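## Task

Take the loose masking tape roll off the bookcase and set it in the top tray of the utility cart, then open the gripper and pull the hand away. The roll must stay in the tray without the robot holding it. The robot must not topple or be left leaning.

## Robot and tools

ROBOT. A wheeled base that drives straight or turns in place and cannot strafe. On top is a lifting column carrying a head with two cameras and two 6-joint arms, each ending in a two-finger gripper. Shoulder height S = 0.90 m + column_m. Folded, the robot is 0.73 m long, 0.62 m wide and S + 0.43 m tall, with its front 0.40 m ahead of the column. Loose objects may occasionally get nudged by outside forces.

FRAMES. Base frame: origin on the floor under the column, between the drive wheels; x ahead, y to the robot's left, z up. left_hand and right_hand are reported in this frame, at the point where the fingers meet (tips are 8 mm farther). Each hand's z axis runs along the fingers and its y axis across the opening; quat_wxyz maps (0, 0, 1) onto the finger direction. Odometry frame = base frame at the scene's start; base_odometry counts wheel rotation, so slip shows up as travel. Heading runs -3.142 to 3.142, left positive.

execute_actions. Argument "actions": a list holding one action or none (empty = just report). An action may contain:
- "base": exactly one of {"translate_m": d}, a relative drive in metres from the current spot, forward positive, -3 to 3; or {"rotate_rad": d}, a relative turn in place in radians, counter-clockwise positive, -3.2 to 3.2. Very long moves are refused; split them.
- "joints": one flat object naming joints by key, each value an absolute target, not an offset. Keys and ranges: column_m 0 to 0.8 (metres); head_tilt_rad -0.61 to 1.308 (0 level, positive looks down); per arm (prefix left_ or right_) joint1_rad -2.879 to 2.879, joint2_rad 0 to 3.141, joint3_rad 0 to 3.019, joint4_rad -1.692 to 1.57, joint5_rad -1.57 to 1.57 (hand sideways, positive toward robot's right), joint6_rad -2.094 to 2.094 (hand roll, positive clockwise viewed from behind), gripper_m 0 to 0.093 (fingertip gap in metres).
- "speeds": optional caps for this action, translate_m 0.05 to 0.8 m/s, rotate_rad 0.1 to 1 rad/s (defaults are the maxima). It does not slow arms.
Base and joints in one action start together. "cameras": list from cam_head_left, cam_head_right, cam_left_wrist, cam_right_wrist, nav_camera, or "all"; omitted/null = all, [] = none. Unknown keys or out-of-range numbers get the whole call refused. Joints you omit may still be chasing old targets. If a result reports a stop, later motion calls in that same reply are skipped.

wait: seconds 0 to 10; nothing new is commanded. zoom_image: camera plus region [x0, y0, x1, y1] in pixels of that camera's last full 504x504 image, at most 504 by 504. finished_scene: pass the current scene number; irreversible; the result tells whether the goal held and gives the next task.

ARM GEOMETRY (approximate). With joint1 at -1.57 (left) or 1.57 (right) and joints 5, 6 at 0, the arm moves in a vertical plane 0.23 m left or right of the column. Let a = j2 - 0.35, b = 1.05 + j2 - j3, c = b - j4 (c = 1.57 means fingers straight down). Hand is 0.12 + 0.39 sin a + 0.38 cos b + 0.25 cos c ahead and S + 0.39 cos a - 0.38 sin b - 0.25 sin c up. Example: j2, j3, j4 = 0.93, 0.78, 0.14 gives 0.60 m ahead, 0.25 m below S. Reality sits lower and nearer the column by up to ~5 cm (~12 cm under heavy or far loads); trust the reported hand pose (good to 1-3 cm). Reach is about 1 m from the shoulder. For floor work, extend fingers down 0.45-0.5 m ahead at column_m 0.3, then lower the column. Below 0.4 m height the housing blocks hands nearer than 0.45 m. Don't move arms with column_m under 0.3.

LOADS. Fingers down, one arm holds: 3.2 kg at ~0.4 m ahead, 0.3-0.7 m below S; 2 kg out to 0.6 m; 1 kg out to 0.8 m at 0.3-0.55 m below S; 0.3 kg out to 0.6 m from 0.14 m above to 0.7 m below S. Grip strength is about 2-6 kg. Keep fingers at least ~1.2 rad below horizontal with heavier loads.

GRIPPING. Command a gap smaller than the object; "off_target" is then expected. A reported gap staying 0.002 m or more above target means something is held. Fingers are 7 cm long; body 10 x 7 cm; wrist camera sticks 11 cm out on one side. Small joint changes (under ~0.03 rad, 0.08 for joints 2 and 3) may not move anything; approach gently in ~0.05 rad steps from your last target.

RESULT LINES. base_status / joint_status: done, off_target, contact_stop (column or base only), time_out, not_followed / "joint command not followed" with a cause (safety check withheld an arm; back each moved joint off 0.05 rad or more, or move the other arm, or drive away). on_its_own lists uncommanded behaviour; "held at" is a held target. A blocked arm keeps pushing; relieve it by resending its reported positions (a loaded arm sags ~1 cm per kg). motor_effort covers left_wheel and right_wheel only. base_tilt in degrees. If turned_by_wheels and turned_by_imu disagree by over ~4% and 0.05 rad, the base bumped or slipped. wheel_motors_off = 1 means the wheels are off after sustained pushing. Motor temperatures per arm joint; MOTOR HOT from 85 °C, arm drops at 100 °C.

COLUMN. Lowering halts with contact_stop when an arm's load changes (a hand touching down); afterwards it won't go down until raised 0.2 m. It may overshoot 0.15-0.2 m after touching.

AVOID. Dropping or slamming objects, arms colliding or pressing on each other, pushing the base into furniture (back off 0.05 m after a stall), tipping, hot motors, and leaving the object supported by the hand. Release, lift the hand clear, then end the scene.

Each tool is called after ">>>" as a command line: name --argument value for each argument, lists and objects as JSON in quotes; but a table of rows of numbers goes row by row, as --pt "numbers of a row", without its own name.

## Session

>>> execute_actions --actions '[]'

Scene clock: 0.00 s.
Motor temperatures (°C, as the motors report them): left_arm=[16 19 19 20 19 18] | right_arm=[18 21 21 20 20 19]
base_odometry: x=+0.000 y=+0.000 heading=+0.000 (m, m, rad; odometry frame)
turned_by_wheels: +0.000 (rad since the last result)
turned_by_imu: +0.000 (rad since the last result)
base_tilt: forward=+0.3 right=+0.8 (deg)
base_status: not commanded
joint_positions: column_m=+0.555 head_tilt_rad=+0.895 left_joint1_rad=-1.561 left_joint2_rad=+0.911 left_joint3_rad=+0.376 left_joint4_rad=-0.924 left_joint5_rad=-0.002 left_joint6_rad=+0.085 left_gripper_m=+0.094 right_joint1_rad=+1.590 right_joint2_rad=+0.880 right_joint3_rad=+0.433 right_joint4_rad=-0.922 right_joint5_rad=-0.016 right_joint6_rad=+0.074 right_gripper_m=+0.095
joint_status: not commanded
wheel_motors_off: 0
motor_effort: left_wheel=-1 right_wheel=+4 (%)
left_hand: x=+0.1278 y=+0.2268 z=+1.2550 quat_wxyz=(+0.450, -0.034, -0.892, +0.016) (m; base frame)
right_hand: x=+0.1649 y=-0.2184 z=+1.2452 quat_wxyz=(+0.410, -0.029, -0.911, +0.002) (m; base frame)
pictures: cam_head_left, cam_head_right, cam_left_wrist, cam_right_wrist, nav_camera
Images, in order (width x height): cam_head_left 504x504, cam_head_right 504x504, cam_left_wrist 504x504, cam_right_wrist 504x504, nav_camera 504x504.

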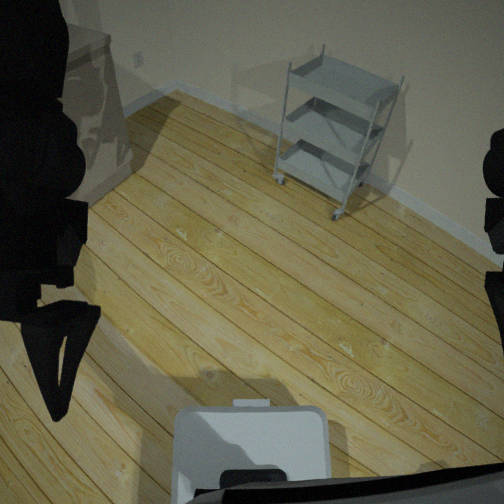

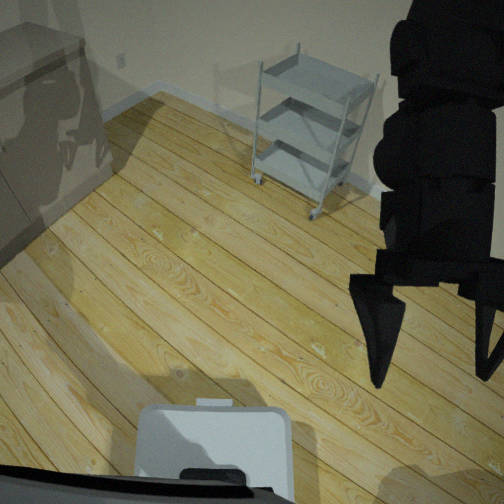

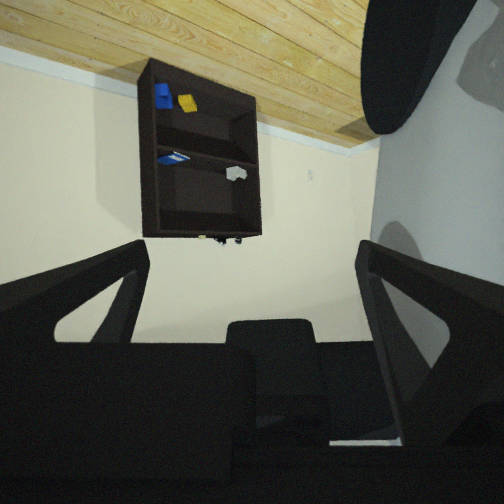

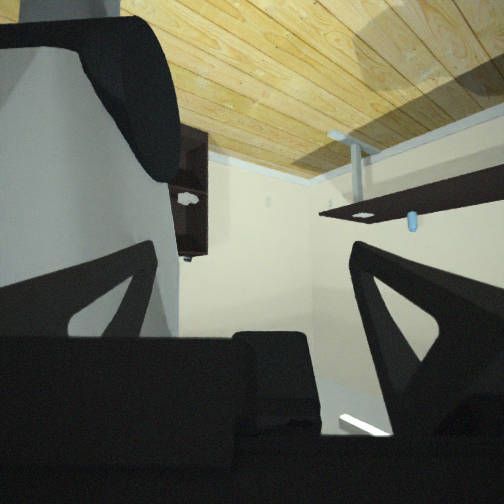

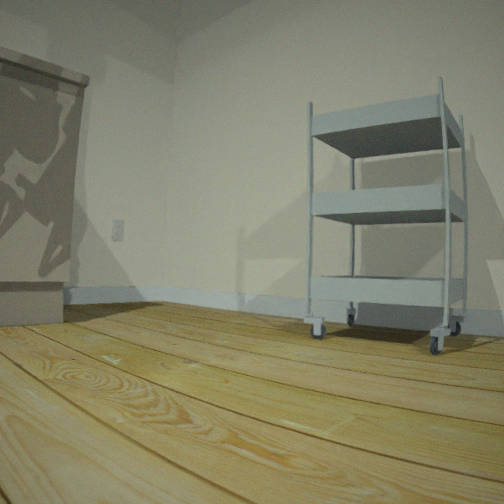

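>>> execute_actions --actions '[{"base": {"rotate_rad": 2.9}, "joints": {"head_tilt_rad": 0.5, "column_m": 0.65}}]' --cameras '["cam_head_left", "cam_head_right", "nav_camera"]'

Scene clock: 22.60 s.
Motor temperatures (°C, as the motors report them): left_arm=[16 19 19 20 19 18] | right_arm=[18 21 21 20 20 19]
base_odometry: x=+0.000 y=+0.000 heading=+2.900 (m, m, rad; odometry frame)
turned_by_wheels: +2.900 (rad since the last result)
turned_by_imu: +2.865 (rad since the last result)
base_tilt: forward=+0.2 right=+0.8 (deg)
base_status: done
joint_positions: column_m=+0.650 head_tilt_rad=+0.518 left_joint1_rad=-1.561 left_joint2_rad=+0.911 left_joint3_rad=+0.376 left_joint4_rad=-0.924 left_joint5_rad=-0.002 left_joint6_rad=+0.085 left_gripper_m=+0.094 right_joint1_rad=+1.590 right_joint2_rad=+0.880 right_joint3_rad=+0.433 right_joint4_rad=-0.922 right_joint5_rad=-0.016 right_joint6_rad=+0.074 right_gripper_m=+0.095
joint_status: all done
wheel_motors_off: 0
motor_effort: left_wheel=+0(33) right_wheel=+2(36) (%)
left_hand: x=+0.1278 y=+0.2268 z=+1.3494 quat_wxyz=(+0.450, -0.034, -0.892, +0.016) (m; base frame)
right_hand: x=+0.1649 y=-0.2184 z=+1.3397 quat_wxyz=(+0.410, -0.029, -0.911, +0.002) (m; base frame)
pictures: cam_head_left, cam_head_right, nav_camera
Images, in order (width x height): cam_head_left 504x504, cam_head_right 504x504, nav_camera 504x504.

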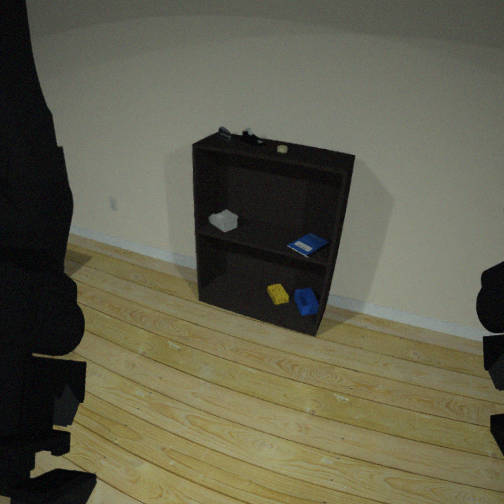

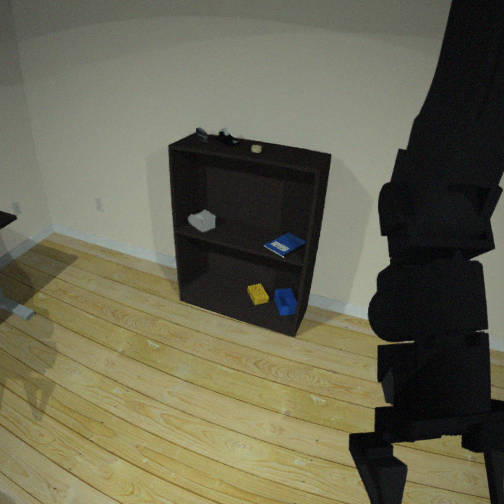

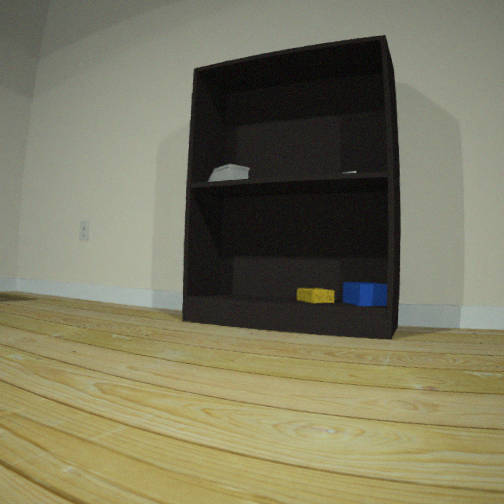

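>>> zoom_image --camera "cam_head_left" --region '[185, 115, 365, 185]'

Region (185, 115, 365, 185) of cam_head_left's 504x504 image, scaled by 2.800, with more detail than that image has.

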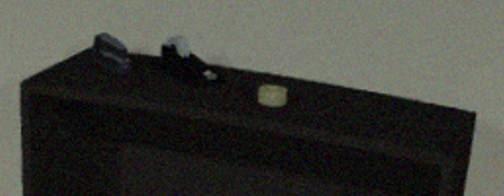

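>>> execute_actions --actions '[{"base": {"translate_m": 0.9}, "joints": {"head_tilt_rad": 0.7, "right_joint1_rad": 1.57, "right_joint2_rad": 1.40, "right_joint3_rad": 1.59, "right_joint4_rad": -0.70, "right_joint5_rad": 0.0, "right_joint6_rad": 1.57}}]' --cameras '["cam_head_left", "cam_head_right", "cam_right_wrist"]'

Scene clock: 65.83 s.
Motor temperatures (°C, as the motors report them): left_arm=[16 19 19 20 19 18] | right_arm=[18 21 21 20 20 19]
base_odometry: x=-0.874 y=+0.216 heading=+2.900 (m, m, rad; odometry frame)
turned_by_wheels: +0.000 (rad since the last result)
turned_by_imu: -0.001 (rad since the last result)
base_tilt: forward=+0.3 right=+0.8 (deg)
base_status: done
joint_positions: column_m=+0.650 head_tilt_rad=+0.703 left_joint1_rad=-1.561 left_joint2_rad=+0.911 left_joint3_rad=+0.378 left_joint4_rad=-0.924 left_joint5_rad=-0.002 left_joint6_rad=+0.085 left_gripper_m=+0.094 right_joint1_rad=+1.577 right_joint2_rad=+1.401 right_joint3_rad=+1.577 right_joint4_rad=-0.709 right_joint5_rad=-0.002 right_joint6_rad=+1.561 right_gripper_m=+0.095
joint_status: all done
wheel_motors_off: 0
motor_effort: left_wheel=+0(52) right_wheel=+0(48) (%)
left_hand: x=+0.1290 y=+0.2268 z=+1.3490 quat_wxyz=(+0.449, -0.034, -0.893, +0.016) (m; base frame)
right_hand: x=+0.7021 y=-0.2209 z=+1.2039 quat_wxyz=(+0.006, -0.702, -0.712, +0.000) (m; base frame)
pictures: cam_head_left, cam_head_right, cam_right_wrist
Images, in order (width x height): cam_head_left 504x504, cam_head_right 504x504, cam_right_wrist 504x504.

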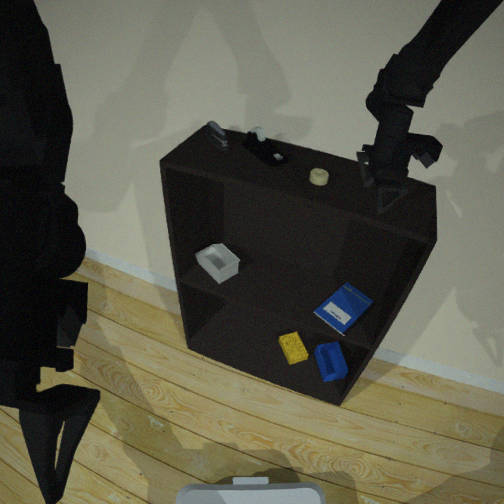

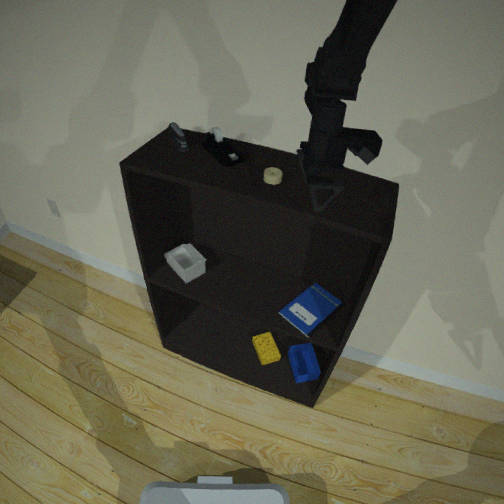

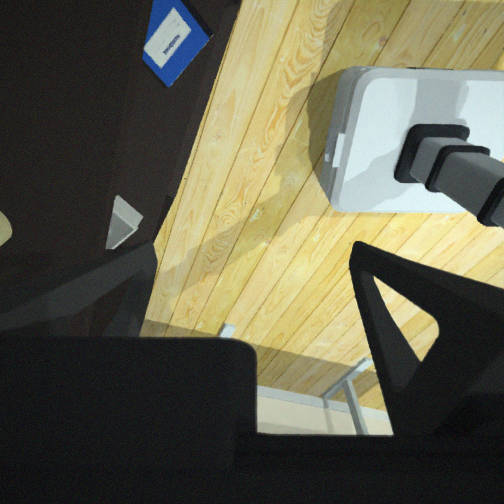

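>>> execute_actions --actions '[{"base": {"rotate_rad": 0.05}, "speeds": {"rotate_rad": 0.4}}]' --cameras '[]'

>>> execute_actions --actions '[{"base": {"translate_m": 0.248}, "joints": {"column_m": 0.58}, "speeds": {"translate_m": 0.3}}]' --cameras '["cam_head_left", "cam_right_wrist"]'

Scene clock: 81.43 s.
Motor temperatures (°C, as the motors report them): left_arm=[16 19 19 20 19 18] | right_arm=[18 22 22 20 20 19]
base_odometry: x=-0.874 y=+0.216 heading=+2.948 (m, m, rad; odometry frame)
turned_by_wheels: +0.049 (rad since the last result)
turned_by_imu: +0.046 (rad since the last result)
base_tilt: forward=+0.2 right=+0.8 (deg)
base_status: done
joint_positions: column_m=+0.650 head_tilt_rad=+0.703 left_joint1_rad=-1.561 left_joint2_rad=+0.911 left_joint3_rad=+0.378 left_joint4_rad=-0.924 left_joint5_rad=-0.002 left_joint6_rad=+0.085 left_gripper_m=+0.094 right_joint1_rad=+1.571 right_joint2_rad=+1.401 right_joint3_rad=+1.577 right_joint4_rad=-0.709 right_joint5_rad=-0.002 right_joint6_rad=+1.561 right_gripper_m=+0.095
joint_status: not commanded
wheel_motors_off: 0
motor_effort: left_wheel=+0(43) right_wheel=-1(42) (%)
left_hand: x=+0.1290 y=+0.2268 z=+1.3490 quat_wxyz=(+0.449, -0.034, -0.893, +0.016) (m; base frame)
right_hand: x=+0.7021 y=-0.2248 z=+1.2039 quat_wxyz=(+0.004, -0.704, -0.711, +0.003) (m; base frame)
pictures: none
No camera images: the call's "cameras" was empty. Leave "cameras" out to get every camera's image.

Scene clock: 83.53 s.
Motor temperatures (°C, as the motors report them): left_arm=[16 19 19 20 19 18] | right_arm=[18 22 22 20 20 19]
base_odometry: x=-1.117 y=+0.263 heading=+2.949 (m, m, rad; odometry frame)
turned_by_wheels: +0.001 (rad since the last result)
turned_by_imu: +0.001 (rad since the last result)
base_tilt: forward=+0.2 right=+0.8 (deg)
base_status: done
joint_positions: column_m=+0.580 head_tilt_rad=+0.703 left_joint1_rad=-1.561 left_joint2_rad=+0.911 left_joint3_rad=+0.375 left_joint4_rad=-0.924 left_joint5_rad=-0.002 left_joint6_rad=+0.085 left_gripper_m=+0.094 right_joint1_rad=+1.571 right_joint2_rad=+1.401 right_joint3_rad=+1.576 right_joint4_rad=-0.709 right_joint5_rad=-0.002 right_joint6_rad=+1.561 right_gripper_m=+0.095
joint_status: all done
wheel_motors_off: 0
motor_effort: left_wheel=+1(54) right_wheel=+3(29) (%)
left_hand: x=+0.1274 y=+0.2268 z=+1.2797 quat_wxyz=(+0.451, -0.034, -0.892, +0.016) (m; base frame)
right_hand: x=+0.7019 y=-0.2248 z=+1.1339 quat_wxyz=(+0.004, -0.704, -0.710, +0.003) (m; base frame)
pictures: cam_head_left, cam_right_wrist
Images, in order (width x height): cam_head_left 504x504, cam_right_wrist 504x504.

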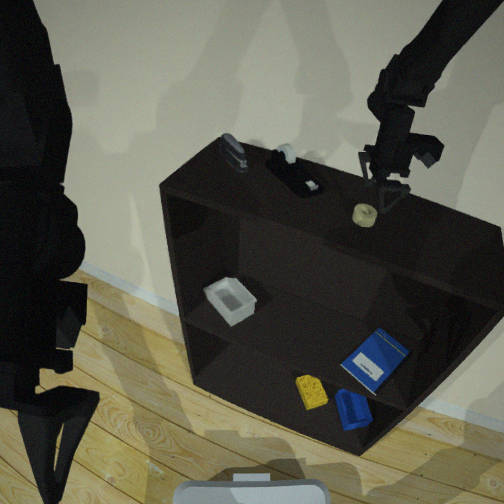

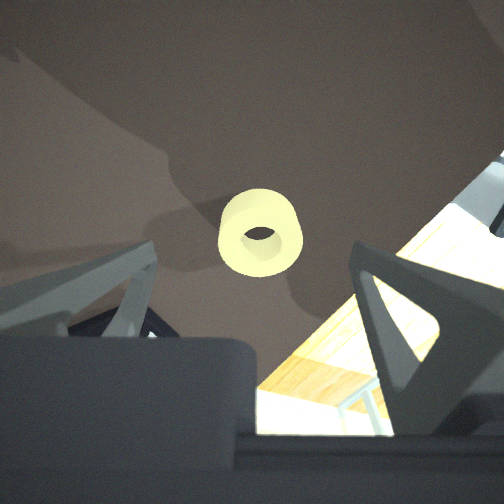

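>>> execute_actions --actions '[{"base": {"rotate_rad": 0.03}, "joints": {"column_m": 0.55}, "speeds": {"rotate_rad": 0.2}}]' --cameras '["cam_head_left", "cam_right_wrist"]'

Scene clock: 109.43 s.
Motor temperatures (°C, as the motors report them): left_arm=[16 19 19 20 19 18] | right_arm=[18 23 23 20 20 19]
base_odometry: x=-1.117 y=+0.263 heading=+2.978 (m, m, rad; odometry frame)
turned_by_wheels: +0.029 (rad since the last result)
turned_by_imu: +0.027 (rad since the last result)
base_tilt: forward=+0.3 right=+0.9 (deg)
base_status: done
joint_positions: column_m=+0.550 head_tilt_rad=+0.703 left_joint1_rad=-1.561 left_joint2_rad=+0.911 left_joint3_rad=+0.375 left_joint4_rad=-0.924 left_joint5_rad=-0.002 left_joint6_rad=+0.085 left_gripper_m=+0.094 right_joint1_rad=+1.572 right_joint2_rad=+1.401 right_joint3_rad=+1.576 right_joint4_rad=-0.709 right_joint5_rad=-0.001 right_joint6_rad=+1.561 right_gripper_m=+0.095
joint_status: all done
wheel_motors_off: 0
motor_effort: left_wheel=-2(42) right_wheel=+0(40) (%)
left_hand: x=+0.1274 y=+0.2268 z=+1.2497 quat_wxyz=(+0.451, -0.034, -0.892, +0.016) (m; base frame)
right_hand: x=+0.7019 y=-0.2246 z=+1.1039 quat_wxyz=(+0.004, -0.704, -0.711, +0.003) (m; base frame)
pictures: cam_head_left, cam_right_wrist
Images, in order (width x height): cam_head_left 504x504, cam_right_wrist 504x504.

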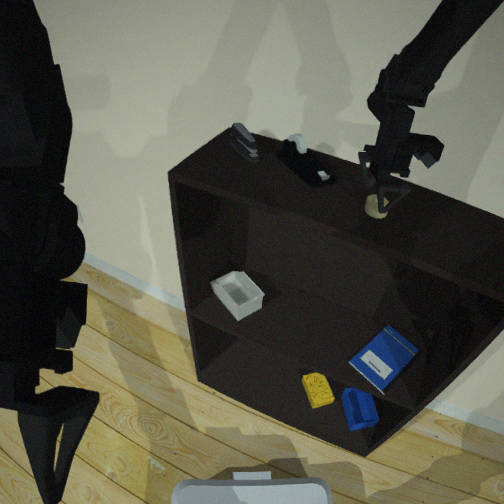

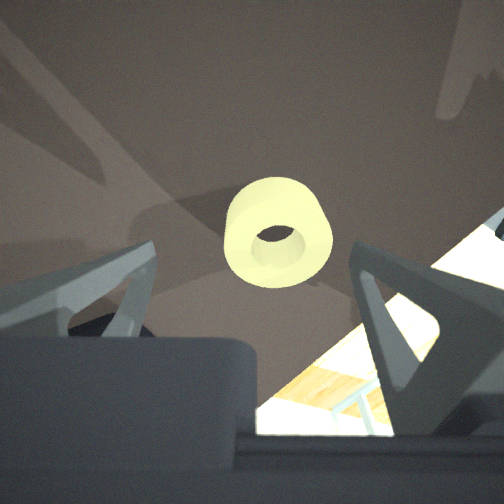

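>>> execute_actions --actions '[{"base": {"translate_m": -0.011}, "joints": {"column_m": 0.54}, "speeds": {"translate_m": 0.05}}]' --cameras '["cam_head_left", "cam_head_right", "cam_right_wrist"]'

Scene clock: 127.90 s.
Motor temperatures (°C, as the motors report them): left_arm=[16 19 19 20 19 18] | right_arm=[18 23 23 20 20 19]
base_odometry: x=-1.107 y=+0.261 heading=+2.976 (m, m, rad; odometry frame)
turned_by_wheels: -0.001 (rad since the last result)
turned_by_imu: -0.002 (rad since the last result)
base_tilt: forward=+0.3 right=+0.8 (deg)
base_status: done
joint_positions: column_m=+0.540 head_tilt_rad=+0.704 left_joint1_rad=-1.561 left_joint2_rad=+0.911 left_joint3_rad=+0.375 left_joint4_rad=-0.924 left_joint5_rad=-0.002 left_joint6_rad=+0.085 left_gripper_m=+0.094 right_joint1_rad=+1.572 right_joint2_rad=+1.401 right_joint3_rad=+1.576 right_joint4_rad=-0.709 right_joint5_rad=-0.001 right_joint6_rad=+1.561 right_gripper_m=+0.095
joint_status: all done
wheel_motors_off: 0
motor_effort: left_wheel=+0(54) right_wheel=+0(38) (%)
left_hand: x=+0.1274 y=+0.2268 z=+1.2397 quat_wxyz=(+0.451, -0.034, -0.892, +0.016) (m; base frame)
right_hand: x=+0.7015 y=-0.2246 z=+1.0937 quat_wxyz=(+0.005, -0.704, -0.711, +0.003) (m; base frame)
pictures: cam_head_left, cam_head_right, cam_right_wrist
Images, in order (width x height): cam_head_left 504x504, cam_head_right 504x504, cam_right_wrist 504x504.

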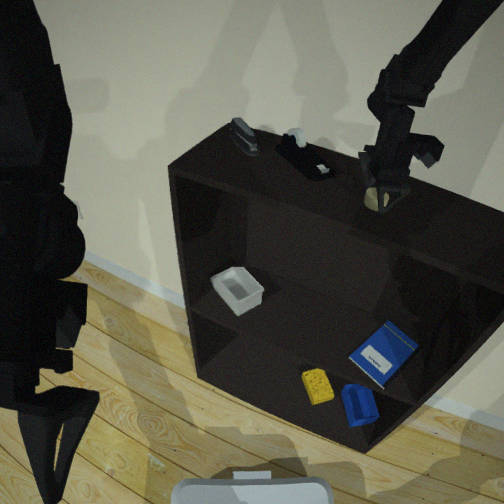

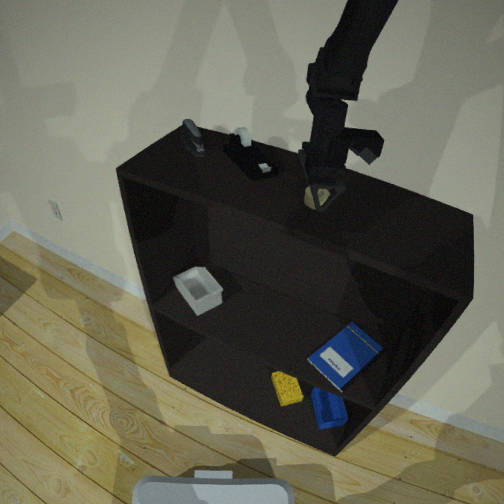

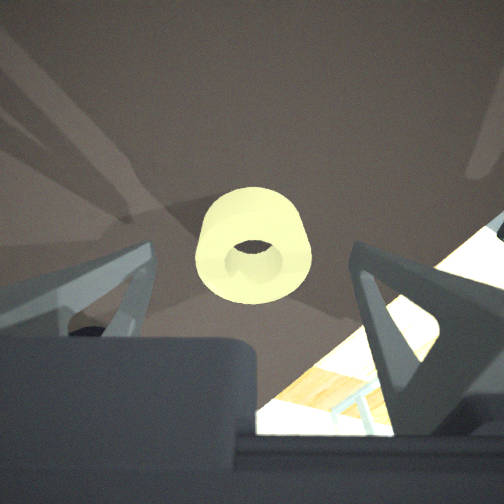

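>>> execute_actions --actions '[{"joints": {"column_m": 0.535}}]' --cameras '["cam_right_wrist"]'

>>> execute_actions --actions '[{"joints": {"right_gripper_m": 0.025}}]' --cameras '["cam_head_left", "cam_right_wrist"]'

Scene clock: 139.57 s.
Motor temperatures (°C, as the motors report them): left_arm=[16 19 19 20 19 18] | right_arm=[18 23 23 20 20 19]
base_odometry: x=-1.107 y=+0.261 heading=+2.976 (m, m, rad; odometry frame)
turned_by_wheels: +0.000 (rad since the last result)
turned_by_imu: -0.001 (rad since the last result)
base_tilt: forward=+0.3 right=+0.8 (deg)
base_status: not commanded
joint_positions: column_m=+0.535 head_tilt_rad=+0.704 left_joint1_rad=-1.561 left_joint2_rad=+0.911 left_joint3_rad=+0.375 left_joint4_rad=-0.924 left_joint5_rad=-0.002 left_joint6_rad=+0.085 left_gripper_m=+0.094 right_joint1_rad=+1.572 right_joint2_rad=+1.401 right_joint3_rad=+1.576 right_joint4_rad=-0.709 right_joint5_rad=-0.001 right_joint6_rad=+1.561 right_gripper_m=+0.095
joint_status: all done
wheel_motors_off: 0
motor_effort: left_wheel=+1(2) right_wheel=+1(2) (%)
left_hand: x=+0.1274 y=+0.2268 z=+1.2347 quat_wxyz=(+0.451, -0.034, -0.892, +0.016) (m; base frame)
right_hand: x=+0.7015 y=-0.2246 z=+1.0888 quat_wxyz=(+0.005, -0.704, -0.711, +0.003) (m; base frame)
pictures: cam_right_wrist
Images, in order (width x height): cam_right_wrist 504x504.

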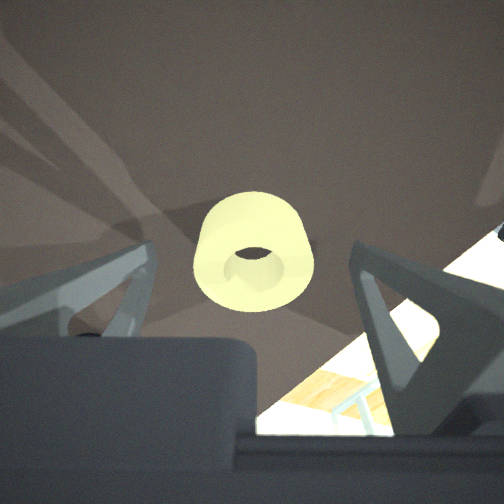

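Scene clock: 140.23 s.
Motor temperatures (°C, as the motors report them): left_arm=[16 19 19 20 19 18] | right_arm=[18 23 23 20 20 19]
base_odometry: x=-1.107 y=+0.261 heading=+2.976 (m, m, rad; odometry frame)
turned_by_wheels: +0.000 (rad since the last result)
turned_by_imu: +0.000 (rad since the last result)
base_tilt: forward=+0.2 right=+0.8 (deg)
base_status: not commanded
joint_positions: column_m=+0.535 head_tilt_rad=+0.704 left_joint1_rad=-1.561 left_joint2_rad=+0.911 left_joint3_rad=+0.375 left_joint4_rad=-0.924 left_joint5_rad=-0.002 left_joint6_rad=+0.085 left_gripper_m=+0.094 right_joint1_rad=+1.572 right_joint2_rad=+1.401 right_joint3_rad=+1.576 right_joint4_rad=-0.709 right_joint5_rad=-0.001 right_joint6_rad=+1.561 right_gripper_m=+0.049
joint_status: right_gripper_m off_target (ended at +0.049, target +0.025)
wheel_motors_off: 0
motor_effort: left_wheel=+0(3) right_wheel=+1(1) (%)
left_hand: x=+0.1274 y=+0.2268 z=+1.2347 quat_wxyz=(+0.451, -0.034, -0.892, +0.016) (m; base frame)
right_hand: x=+0.7015 y=-0.2246 z=+1.0888 quat_wxyz=(+0.005, -0.704, -0.711, +0.003) (m; base frame)
pictures: cam_head_left, cam_right_wrist
Images, in order (width x height): cam_head_left 504x504, cam_right_wrist 504x504.

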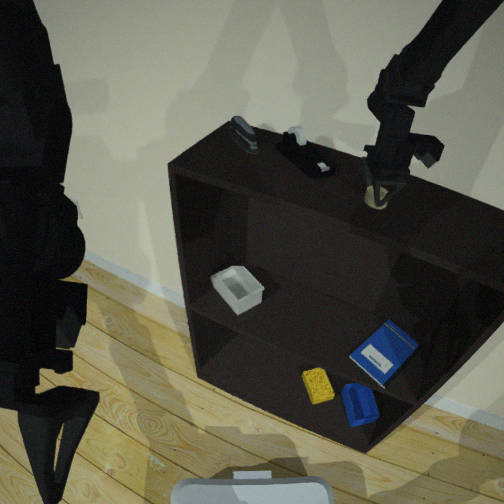

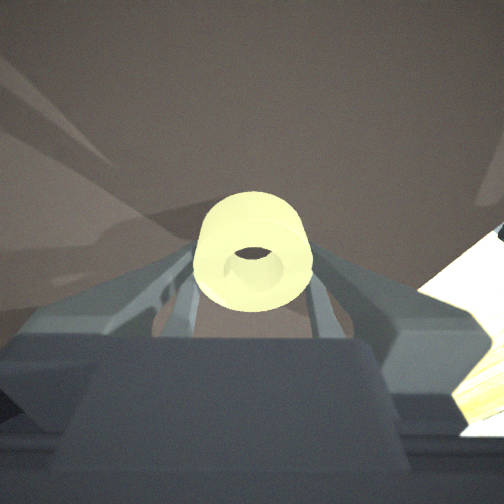

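>>> zoom_image --camera "cam_head_left" --region '[340, 150, 430, 230]'

Region (340, 150, 430, 230) of cam_head_left's 504x504 image, scaled by 5.600, with more detail than that image has.

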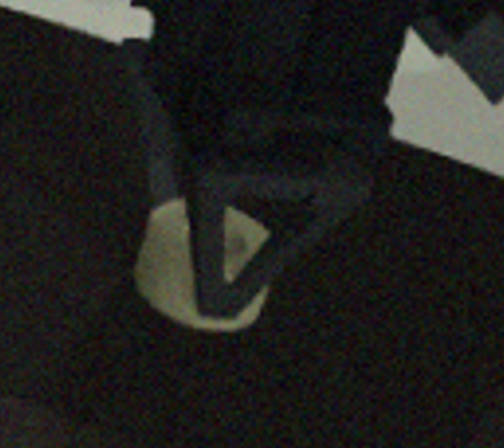

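>>> execute_actions --actions '[{"joints": {"column_m": 0.60}}]' --cameras '["cam_right_wrist"]'

>>> execute_actions --actions '[{"base": {"translate_m": -1.6}}]' --cameras '[]'

>>> execute_actions --actions '[{"base": {"rotate_rad": -3.14}, "joints": {"column_m": 0.36}}]' --cameras '["cam_head_left", "cam_head_right", "cam_right_wrist", "nav_camera"]'

Scene clock: 177.93 s.
Motor temperatures (°C, as the motors report them): left_arm=[16 19 19 20 19 18] | right_arm=[18 24 23 20 20 19]
base_odometry: x=-1.107 y=+0.261 heading=+2.976 (m, m, rad; odometry frame)
turned_by_wheels: +0.000 (rad since the last result)
turned_by_imu: -0.001 (rad since the last result)
base_tilt: forward=+0.3 right=+0.9 (deg)
base_status: not commanded
joint_positions: column_m=+0.600 head_tilt_rad=+0.704 left_joint1_rad=-1.561 left_joint2_rad=+0.911 left_joint3_rad=+0.375 left_joint4_rad=-0.924 left_joint5_rad=-0.002 left_joint6_rad=+0.085 left_gripper_m=+0.094 right_joint1_rad=+1.572 right_joint2_rad=+1.401 right_joint3_rad=+1.576 right_joint4_rad=-0.709 right_joint5_rad=-0.001 right_joint6_rad=+1.561 right_gripper_m=+0.049
joint_status: all done
wheel_motors_off: 0
motor_effort: left_wheel=-3(2) right_wheel=+2(2) (%)
left_hand: x=+0.1274 y=+0.2268 z=+1.2996 quat_wxyz=(+0.451, -0.034, -0.892, +0.016) (m; base frame)
right_hand: x=+0.7015 y=-0.2246 z=+1.1536 quat_wxyz=(+0.005, -0.704, -0.711, +0.003) (m; base frame)
pictures: cam_right_wrist
Images, in order (width x height): cam_right_wrist 504x504.

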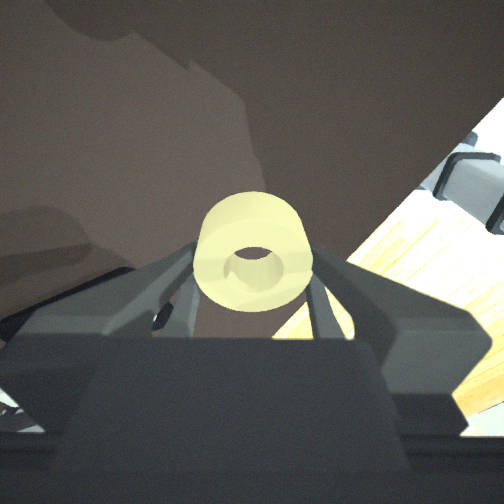

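Scene clock: 182.20 s.
Motor temperatures (°C, as the motors report them): left_arm=[16 19 19 20 19 18] | right_arm=[18 24 23 20 20 19]
base_odometry: x=+0.472 y=-0.002 heading=+2.977 (m, m, rad; odometry frame)
turned_by_wheels: +0.000 (rad since the last result)
turned_by_imu: -0.001 (rad since the last result)
base_tilt: forward=+0.2 right=+0.8 (deg)
base_status: done
joint_positions: column_m=+0.600 head_tilt_rad=+0.704 left_joint1_rad=-1.561 left_joint2_rad=+0.911 left_joint3_rad=+0.375 left_joint4_rad=-0.924 left_joint5_rad=-0.002 left_joint6_rad=+0.085 left_gripper_m=+0.094 right_joint1_rad=+1.572 right_joint2_rad=+1.401 right_joint3_rad=+1.576 right_joint4_rad=-0.709 right_joint5_rad=-0.001 right_joint6_rad=+1.562 right_gripper_m=+0.049
joint_status: not commanded
wheel_motors_off: 0
motor_effort: left_wheel=+0(56) right_wheel=-2(39) (%)
left_hand: x=+0.1270 y=+0.2268 z=+1.2997 quat_wxyz=(+0.451, -0.034, -0.892, +0.016) (m; base frame)
right_hand: x=+0.7015 y=-0.2246 z=+1.1536 quat_wxyz=(+0.005, -0.704, -0.710, +0.003) (m; base frame)
pictures: none
No camera images: the call's "cameras" was empty. Leave "cameras" out to get every camera's image.

Scene clock: 186.67 s.
Motor temperatures (°C, as the motors report them): left_arm=[16 19 19 20 19 18] | right_arm=[18 24 23 20 20 19]
base_odometry: x=+0.472 y=-0.001 heading=-0.163 (m, m, rad; odometry frame)
turned_by_wheels: -3.140 (rad since the last result)
turned_by_imu: -3.104 (rad since the last result)
base_tilt: forward=+0.2 right=+0.9 (deg)
base_status: done
joint_positions: column_m=+0.360 head_tilt_rad=+0.704 left_joint1_rad=-1.561 left_joint2_rad=+0.911 left_joint3_rad=+0.375 left_joint4_rad=-0.924 left_joint5_rad=-0.002 left_joint6_rad=+0.085 left_gripper_m=+0.094 right_joint1_rad=+1.569 right_joint2_rad=+1.401 right_joint3_rad=+1.576 right_joint4_rad=-0.709 right_joint5_rad=-0.001 right_joint6_rad=+1.562 right_gripper_m=+0.049
joint_status: all done
wheel_motors_off: 0
motor_effort: left_wheel=+0(47) right_wheel=-2(35) (%)
left_hand: x=+0.1270 y=+0.2268 z=+1.0599 quat_wxyz=(+0.451, -0.034, -0.892, +0.016) (m; base frame)
right_hand: x=+0.7015 y=-0.2265 z=+0.9138 quat_wxyz=(+0.004, -0.704, -0.710, +0.004) (m; base frame)
pictures: cam_head_left, cam_head_right, cam_right_wrist, nav_camera
Images, in order (width x height): cam_head_left 504x504, cam_head_right 504x504, cam_right_wrist 504x504, nav_camera 504x504.

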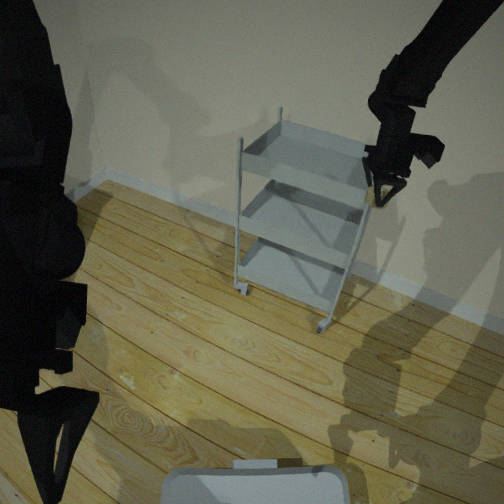

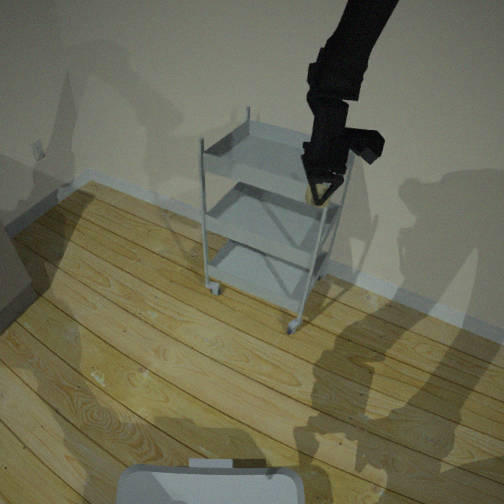

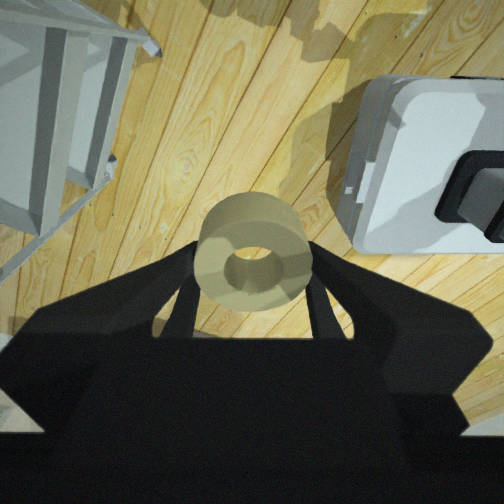

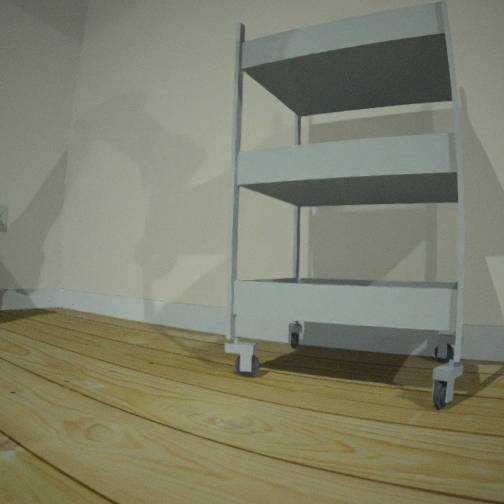

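>>> execute_actions --actions '[{"base": {"translate_m": 0.49}, "joints": {"column_m": 0.30}, "speeds": {"translate_m": 0.4}}]' --cameras '["cam_head_left"]'

>>> execute_actions --actions '[{"joints": {"column_m": 0.165}}]' --cameras '["cam_head_left", "cam_head_right", "cam_right_wrist"]'

Scene clock: 221.20 s.
Motor temperatures (°C, as the motors report them): left_arm=[16 19 19 20 19 18] | right_arm=[18 24 23 20 20 19]
base_odometry: x=+0.955 y=-0.081 heading=-0.163 (m, m, rad; odometry frame)
turned_by_wheels: +0.000 (rad since the last result)
turned_by_imu: -0.001 (rad since the last result)
base_tilt: forward=+0.3 right=+0.8 (deg)
base_status: done
joint_positions: column_m=+0.300 head_tilt_rad=+0.704 left_joint1_rad=-1.561 left_joint2_rad=+0.911 left_joint3_rad=+0.375 left_joint4_rad=-0.924 left_joint5_rad=-0.002 left_joint6_rad=+0.085 left_gripper_m=+0.094 right_joint1_rad=+1.569 right_joint2_rad=+1.401 right_joint3_rad=+1.576 right_joint4_rad=-0.709 right_joint5_rad=-0.001 right_joint6_rad=+1.562 right_gripper_m=+0.049
joint_status: all done
wheel_motors_off: 0
motor_effort: left_wheel=+0(51) right_wheel=+2(45) (%)
left_hand: x=+0.1272 y=+0.2268 z=+0.9998 quat_wxyz=(+0.451, -0.034, -0.892, +0.016) (m; base frame)
right_hand: x=+0.7015 y=-0.2265 z=+0.8538 quat_wxyz=(+0.004, -0.704, -0.710, +0.004) (m; base frame)
pictures: cam_head_left
Images, in order (width x height): cam_head_left 504x504.

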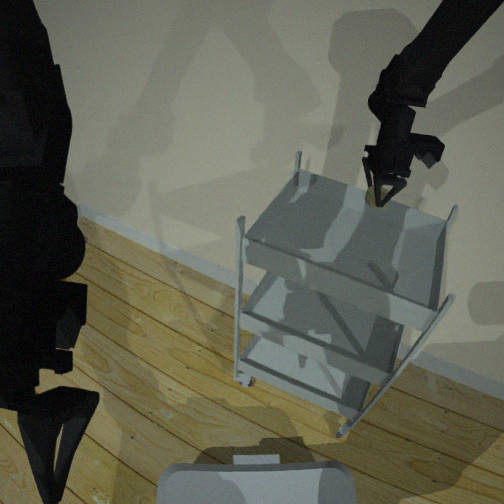

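Scene clock: 223.53 s.
Motor temperatures (°C, as the motors report them): left_arm=[16 19 19 20 19 18] | right_arm=[18 24 23 20 20 19]
base_odometry: x=+0.955 y=-0.081 heading=-0.163 (m, m, rad; odometry frame)
turned_by_wheels: +0.000 (rad since the last result)
turned_by_imu: -0.001 (rad since the last result)
base_tilt: forward=+0.3 right=+0.8 (deg)
base_status: not commanded
joint_positions: column_m=+0.165 head_tilt_rad=+0.704 left_joint1_rad=-1.561 left_joint2_rad=+0.911 left_joint3_rad=+0.375 left_joint4_rad=-0.924 left_joint5_rad=-0.002 left_joint6_rad=+0.085 left_gripper_m=+0.094 right_joint1_rad=+1.569 right_joint2_rad=+1.401 right_joint3_rad=+1.576 right_joint4_rad=-0.709 right_joint5_rad=-0.001 right_joint6_rad=+1.562 right_gripper_m=+0.049
joint_status: all done
wheel_motors_off: 0
motor_effort: left_wheel=-2(2) right_wheel=+3(1) (%)
left_hand: x=+0.1272 y=+0.2268 z=+0.8648 quat_wxyz=(+0.451, -0.034, -0.892, +0.016) (m; base frame)
right_hand: x=+0.7015 y=-0.2265 z=+0.7188 quat_wxyz=(+0.004, -0.704, -0.710, +0.004) (m; base frame)
pictures: cam_head_left, cam_head_right, cam_right_wrist
Images, in order (width x height): cam_head_left 504x504, cam_head_right 504x504, cam_right_wrist 504x504.

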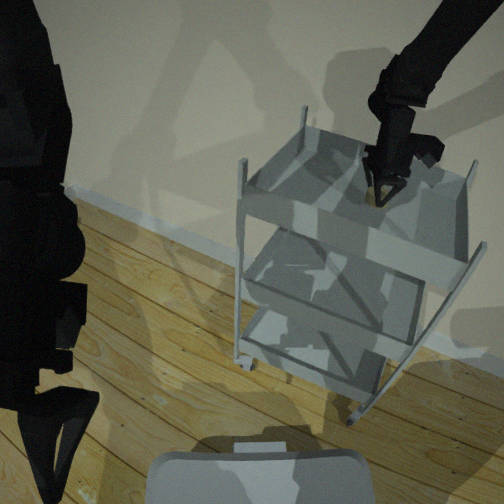

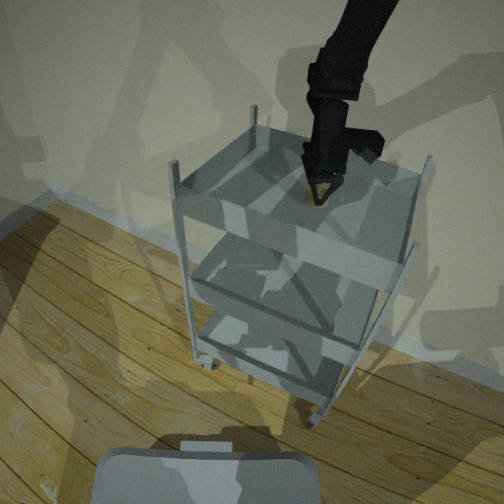

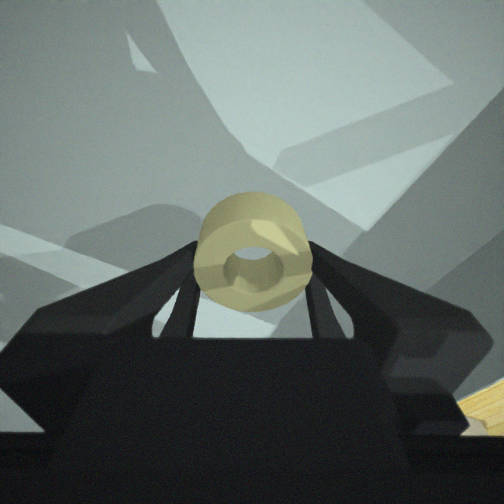

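>>> execute_actions --actions '[{"joints": {"column_m": 0.147}}]' --cameras '["cam_right_wrist"]'

Scene clock: 297.53 s.
Motor temperatures (°C, as the motors report them): left_arm=[16 19 19 20 19 18] | right_arm=[18 25 24 20 20 20]
base_odometry: x=+0.955 y=-0.081 heading=-0.163 (m, m, rad; odometry frame)
turned_by_wheels: +0.000 (rad since the last result)
turned_by_imu: -0.001 (rad since the last result)
base_tilt: forward=+0.2 right=+0.9 (deg)
base_status: not commanded
joint_positions: column_m=+0.147 head_tilt_rad=+0.704 left_joint1_rad=-1.561 left_joint2_rad=+0.911 left_joint3_rad=+0.375 left_joint4_rad=-0.924 left_joint5_rad=-0.002 left_joint6_rad=+0.085 left_gripper_m=+0.094 right_joint1_rad=+1.569 right_joint2_rad=+1.401 right_joint3_rad=+1.576 right_joint4_rad=-0.709 right_joint5_rad=-0.001 right_joint6_rad=+1.562 right_gripper_m=+0.049
joint_status: all done
wheel_motors_off: 0
motor_effort: left_wheel=-2(2) right_wheel=+0(2) (%)
left_hand: x=+0.1272 y=+0.2268 z=+0.8468 quat_wxyz=(+0.451, -0.034, -0.892, +0.016) (m; base frame)
right_hand: x=+0.7015 y=-0.2265 z=+0.7007 quat_wxyz=(+0.004, -0.704, -0.710, +0.004) (m; base frame)
pictures: cam_right_wrist
Images, in order (width x height): cam_right_wrist 504x504.

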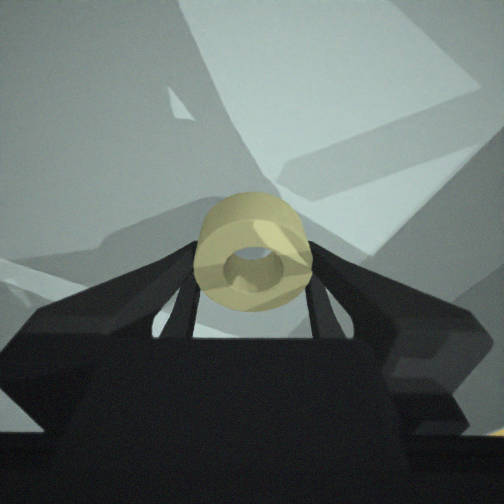

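>>> execute_actions --actions '[{"joints": {"column_m": 0.139}}]' --cameras '["cam_right_wrist"]'

>>> execute_actions --actions '[{"joints": {"right_gripper_m": 0.093}}]' --cameras '["cam_right_wrist"]'

>>> execute_actions --actions '[{"joints": {"column_m": 0.29}}]' --cameras '["cam_right_wrist"]'

>>> execute_actions --actions '[{"base": {"translate_m": -0.6}}]' --cameras '["cam_head_left"]'

Scene clock: 307.73 s.
Motor temperatures (°C, as the motors report them): left_arm=[16 19 19 20 19 18] | right_arm=[18 25 24 20 20 20]
base_odometry: x=+0.955 y=-0.081 heading=-0.163 (m, m, rad; odometry frame)
turned_by_wheels: +0.000 (rad since the last result)
turned_by_imu: -0.001 (rad since the last result)
base_tilt: forward=+0.2 right=+0.8 (deg)
base_status: not commanded
joint_positions: column_m=+0.139 head_tilt_rad=+0.704 left_joint1_rad=-1.561 left_joint2_rad=+0.911 left_joint3_rad=+0.375 left_joint4_rad=-0.924 left_joint5_rad=-0.002 left_joint6_rad=+0.085 left_gripper_m=+0.094 right_joint1_rad=+1.569 right_joint2_rad=+1.401 right_joint3_rad=+1.576 right_joint4_rad=-0.709 right_joint5_rad=-0.001 right_joint6_rad=+1.562 right_gripper_m=+0.049
joint_status: all done
wheel_motors_off: 0
motor_effort: left_wheel=-3(4) right_wheel=+0(1) (%)
left_hand: x=+0.1272 y=+0.2268 z=+0.8388 quat_wxyz=(+0.451, -0.034, -0.892, +0.016) (m; base frame)
right_hand: x=+0.7015 y=-0.2265 z=+0.6927 quat_wxyz=(+0.004, -0.704, -0.710, +0.004) (m; base frame)
pictures: cam_right_wrist
Images, in order (width x height): cam_right_wrist 504x504.

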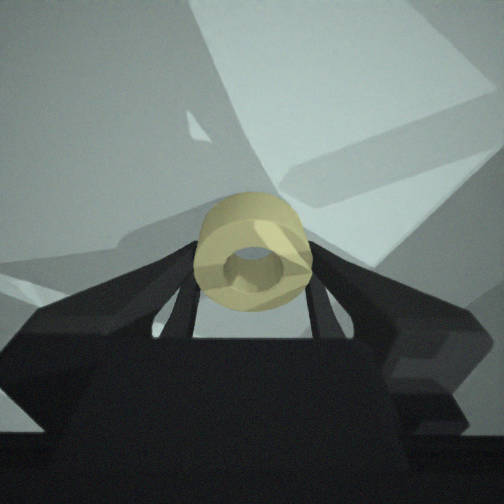

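Scene clock: 308.40 s.
Motor temperatures (°C, as the motors report them): left_arm=[16 19 19 20 19 18] | right_arm=[18 25 24 20 20 20]
base_odometry: x=+0.955 y=-0.081 heading=-0.163 (m, m, rad; odometry frame)
turned_by_wheels: +0.000 (rad since the last result)
turned_by_imu: +0.000 (rad since the last result)
base_tilt: forward=+0.3 right=+0.8 (deg)
base_status: not commanded
joint_positions: column_m=+0.139 head_tilt_rad=+0.704 left_joint1_rad=-1.561 left_joint2_rad=+0.911 left_joint3_rad=+0.375 left_joint4_rad=-0.924 left_joint5_rad=-0.002 left_joint6_rad=+0.085 left_gripper_m=+0.094 right_joint1_rad=+1.569 right_joint2_rad=+1.401 right_joint3_rad=+1.576 right_joint4_rad=-0.709 right_joint5_rad=-0.001 right_joint6_rad=+1.562 right_gripper_m=+0.093
joint_status: all done
wheel_motors_off: 0
motor_effort: left_wheel=-2(1) right_wheel=+0(1) (%)
left_hand: x=+0.1272 y=+0.2268 z=+0.8388 quat_wxyz=(+0.451, -0.034, -0.892, +0.016) (m; base frame)
right_hand: x=+0.7015 y=-0.2265 z=+0.6927 quat_wxyz=(+0.004, -0.704, -0.710, +0.004) (m; base frame)
pictures: cam_right_wrist
Images, in order (width x height): cam_right_wrist 504x504.

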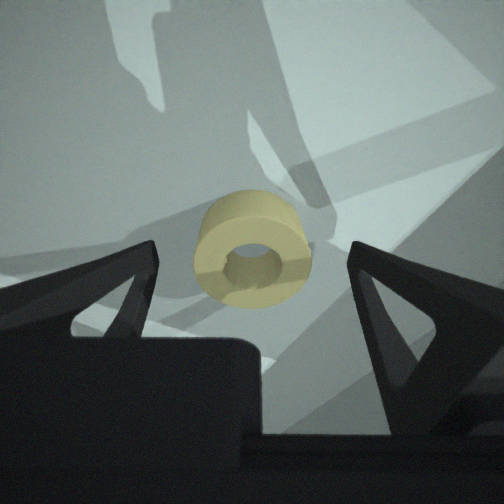

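Scene clock: 310.97 s.
Motor temperatures (°C, as the motors report them): left_arm=[16 19 19 20 19 18] | right_arm=[18 25 24 20 20 20]
base_odometry: x=+0.955 y=-0.081 heading=-0.163 (m, m, rad; odometry frame)
turned_by_wheels: +0.000 (rad since the last result)
turned_by_imu: -0.001 (rad since the last result)
base_tilt: forward=+0.2 right=+0.8 (deg)
base_status: not commanded
joint_positions: column_m=+0.290 head_tilt_rad=+0.704 left_joint1_rad=-1.561 left_joint2_rad=+0.911 left_joint3_rad=+0.375 left_joint4_rad=-0.924 left_joint5_rad=-0.002 left_joint6_rad=+0.085 left_gripper_m=+0.094 right_joint1_rad=+1.569 right_joint2_rad=+1.401 right_joint3_rad=+1.576 right_joint4_rad=-0.709 right_joint5_rad=-0.001 right_joint6_rad=+1.562 right_gripper_m=+0.093
joint_status: all done
wheel_motors_off: 0
motor_effort: left_wheel=+0(2) right_wheel=+3(0) (%)
left_hand: x=+0.1272 y=+0.2268 z=+0.9897 quat_wxyz=(+0.451, -0.034, -0.892, +0.016) (m; base frame)
right_hand: x=+0.7015 y=-0.2265 z=+0.8436 quat_wxyz=(+0.004, -0.704, -0.710, +0.004) (m; base frame)
pictures: cam_right_wrist
Images, in order (width x height): cam_right_wrist 504x504.

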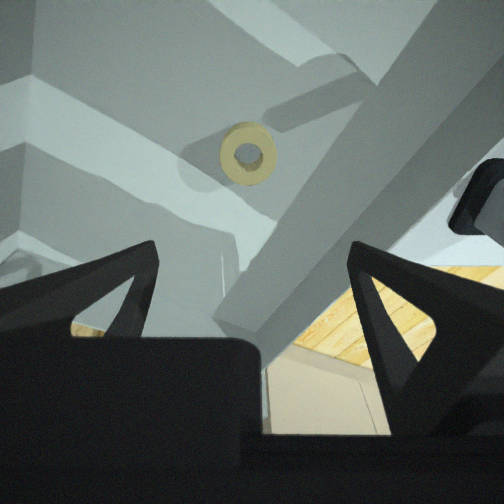

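Scene clock: 313.73 s.
Motor temperatures (°C, as the motors report them): left_arm=[16 19 19 20 19 18] | right_arm=[18 25 24 20 20 20]
base_odometry: x=+0.363 y=+0.016 heading=-0.164 (m, m, rad; odometry frame)
turned_by_wheels: +0.000 (rad since the last result)
turned_by_imu: -0.001 (rad since the last result)
base_tilt: forward=+0.3 right=+0.8 (deg)
base_status: done
joint_positions: column_m=+0.290 head_tilt_rad=+0.704 left_joint1_rad=-1.561 left_joint2_rad=+0.911 left_joint3_rad=+0.373 left_joint4_rad=-0.924 left_joint5_rad=-0.002 left_joint6_rad=+0.085 left_gripper_m=+0.094 right_joint1_rad=+1.569 right_joint2_rad=+1.401 right_joint3_rad=+1.575 right_joint4_rad=-0.709 right_joint5_rad=-0.001 right_joint6_rad=+1.562 right_gripper_m=+0.093
joint_status: not commanded
wheel_motors_off: 0
motor_effort: left_wheel=-1(35) right_wheel=+1(35) (%)
left_hand: x=+0.1262 y=+0.2268 z=+0.9900 quat_wxyz=(+0.452, -0.034, -0.891, +0.016) (m; base frame)
right_hand: x=+0.7011 y=-0.2265 z=+0.8434 quat_wxyz=(+0.004, -0.704, -0.710, +0.004) (m; base frame)
pictures: cam_head_left
Images, in order (width x height): cam_head_left 504x504.

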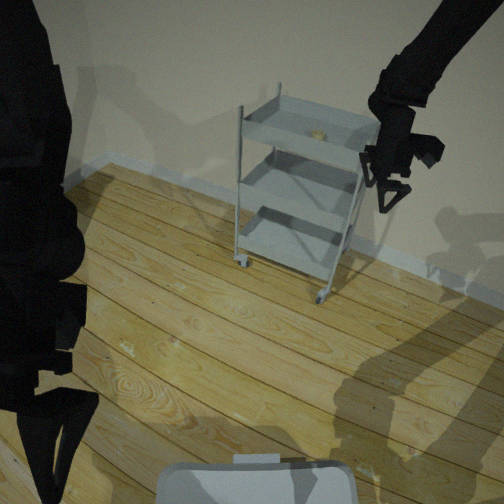

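>>> finished_scene --scene 2

The scene is finished: the task was done.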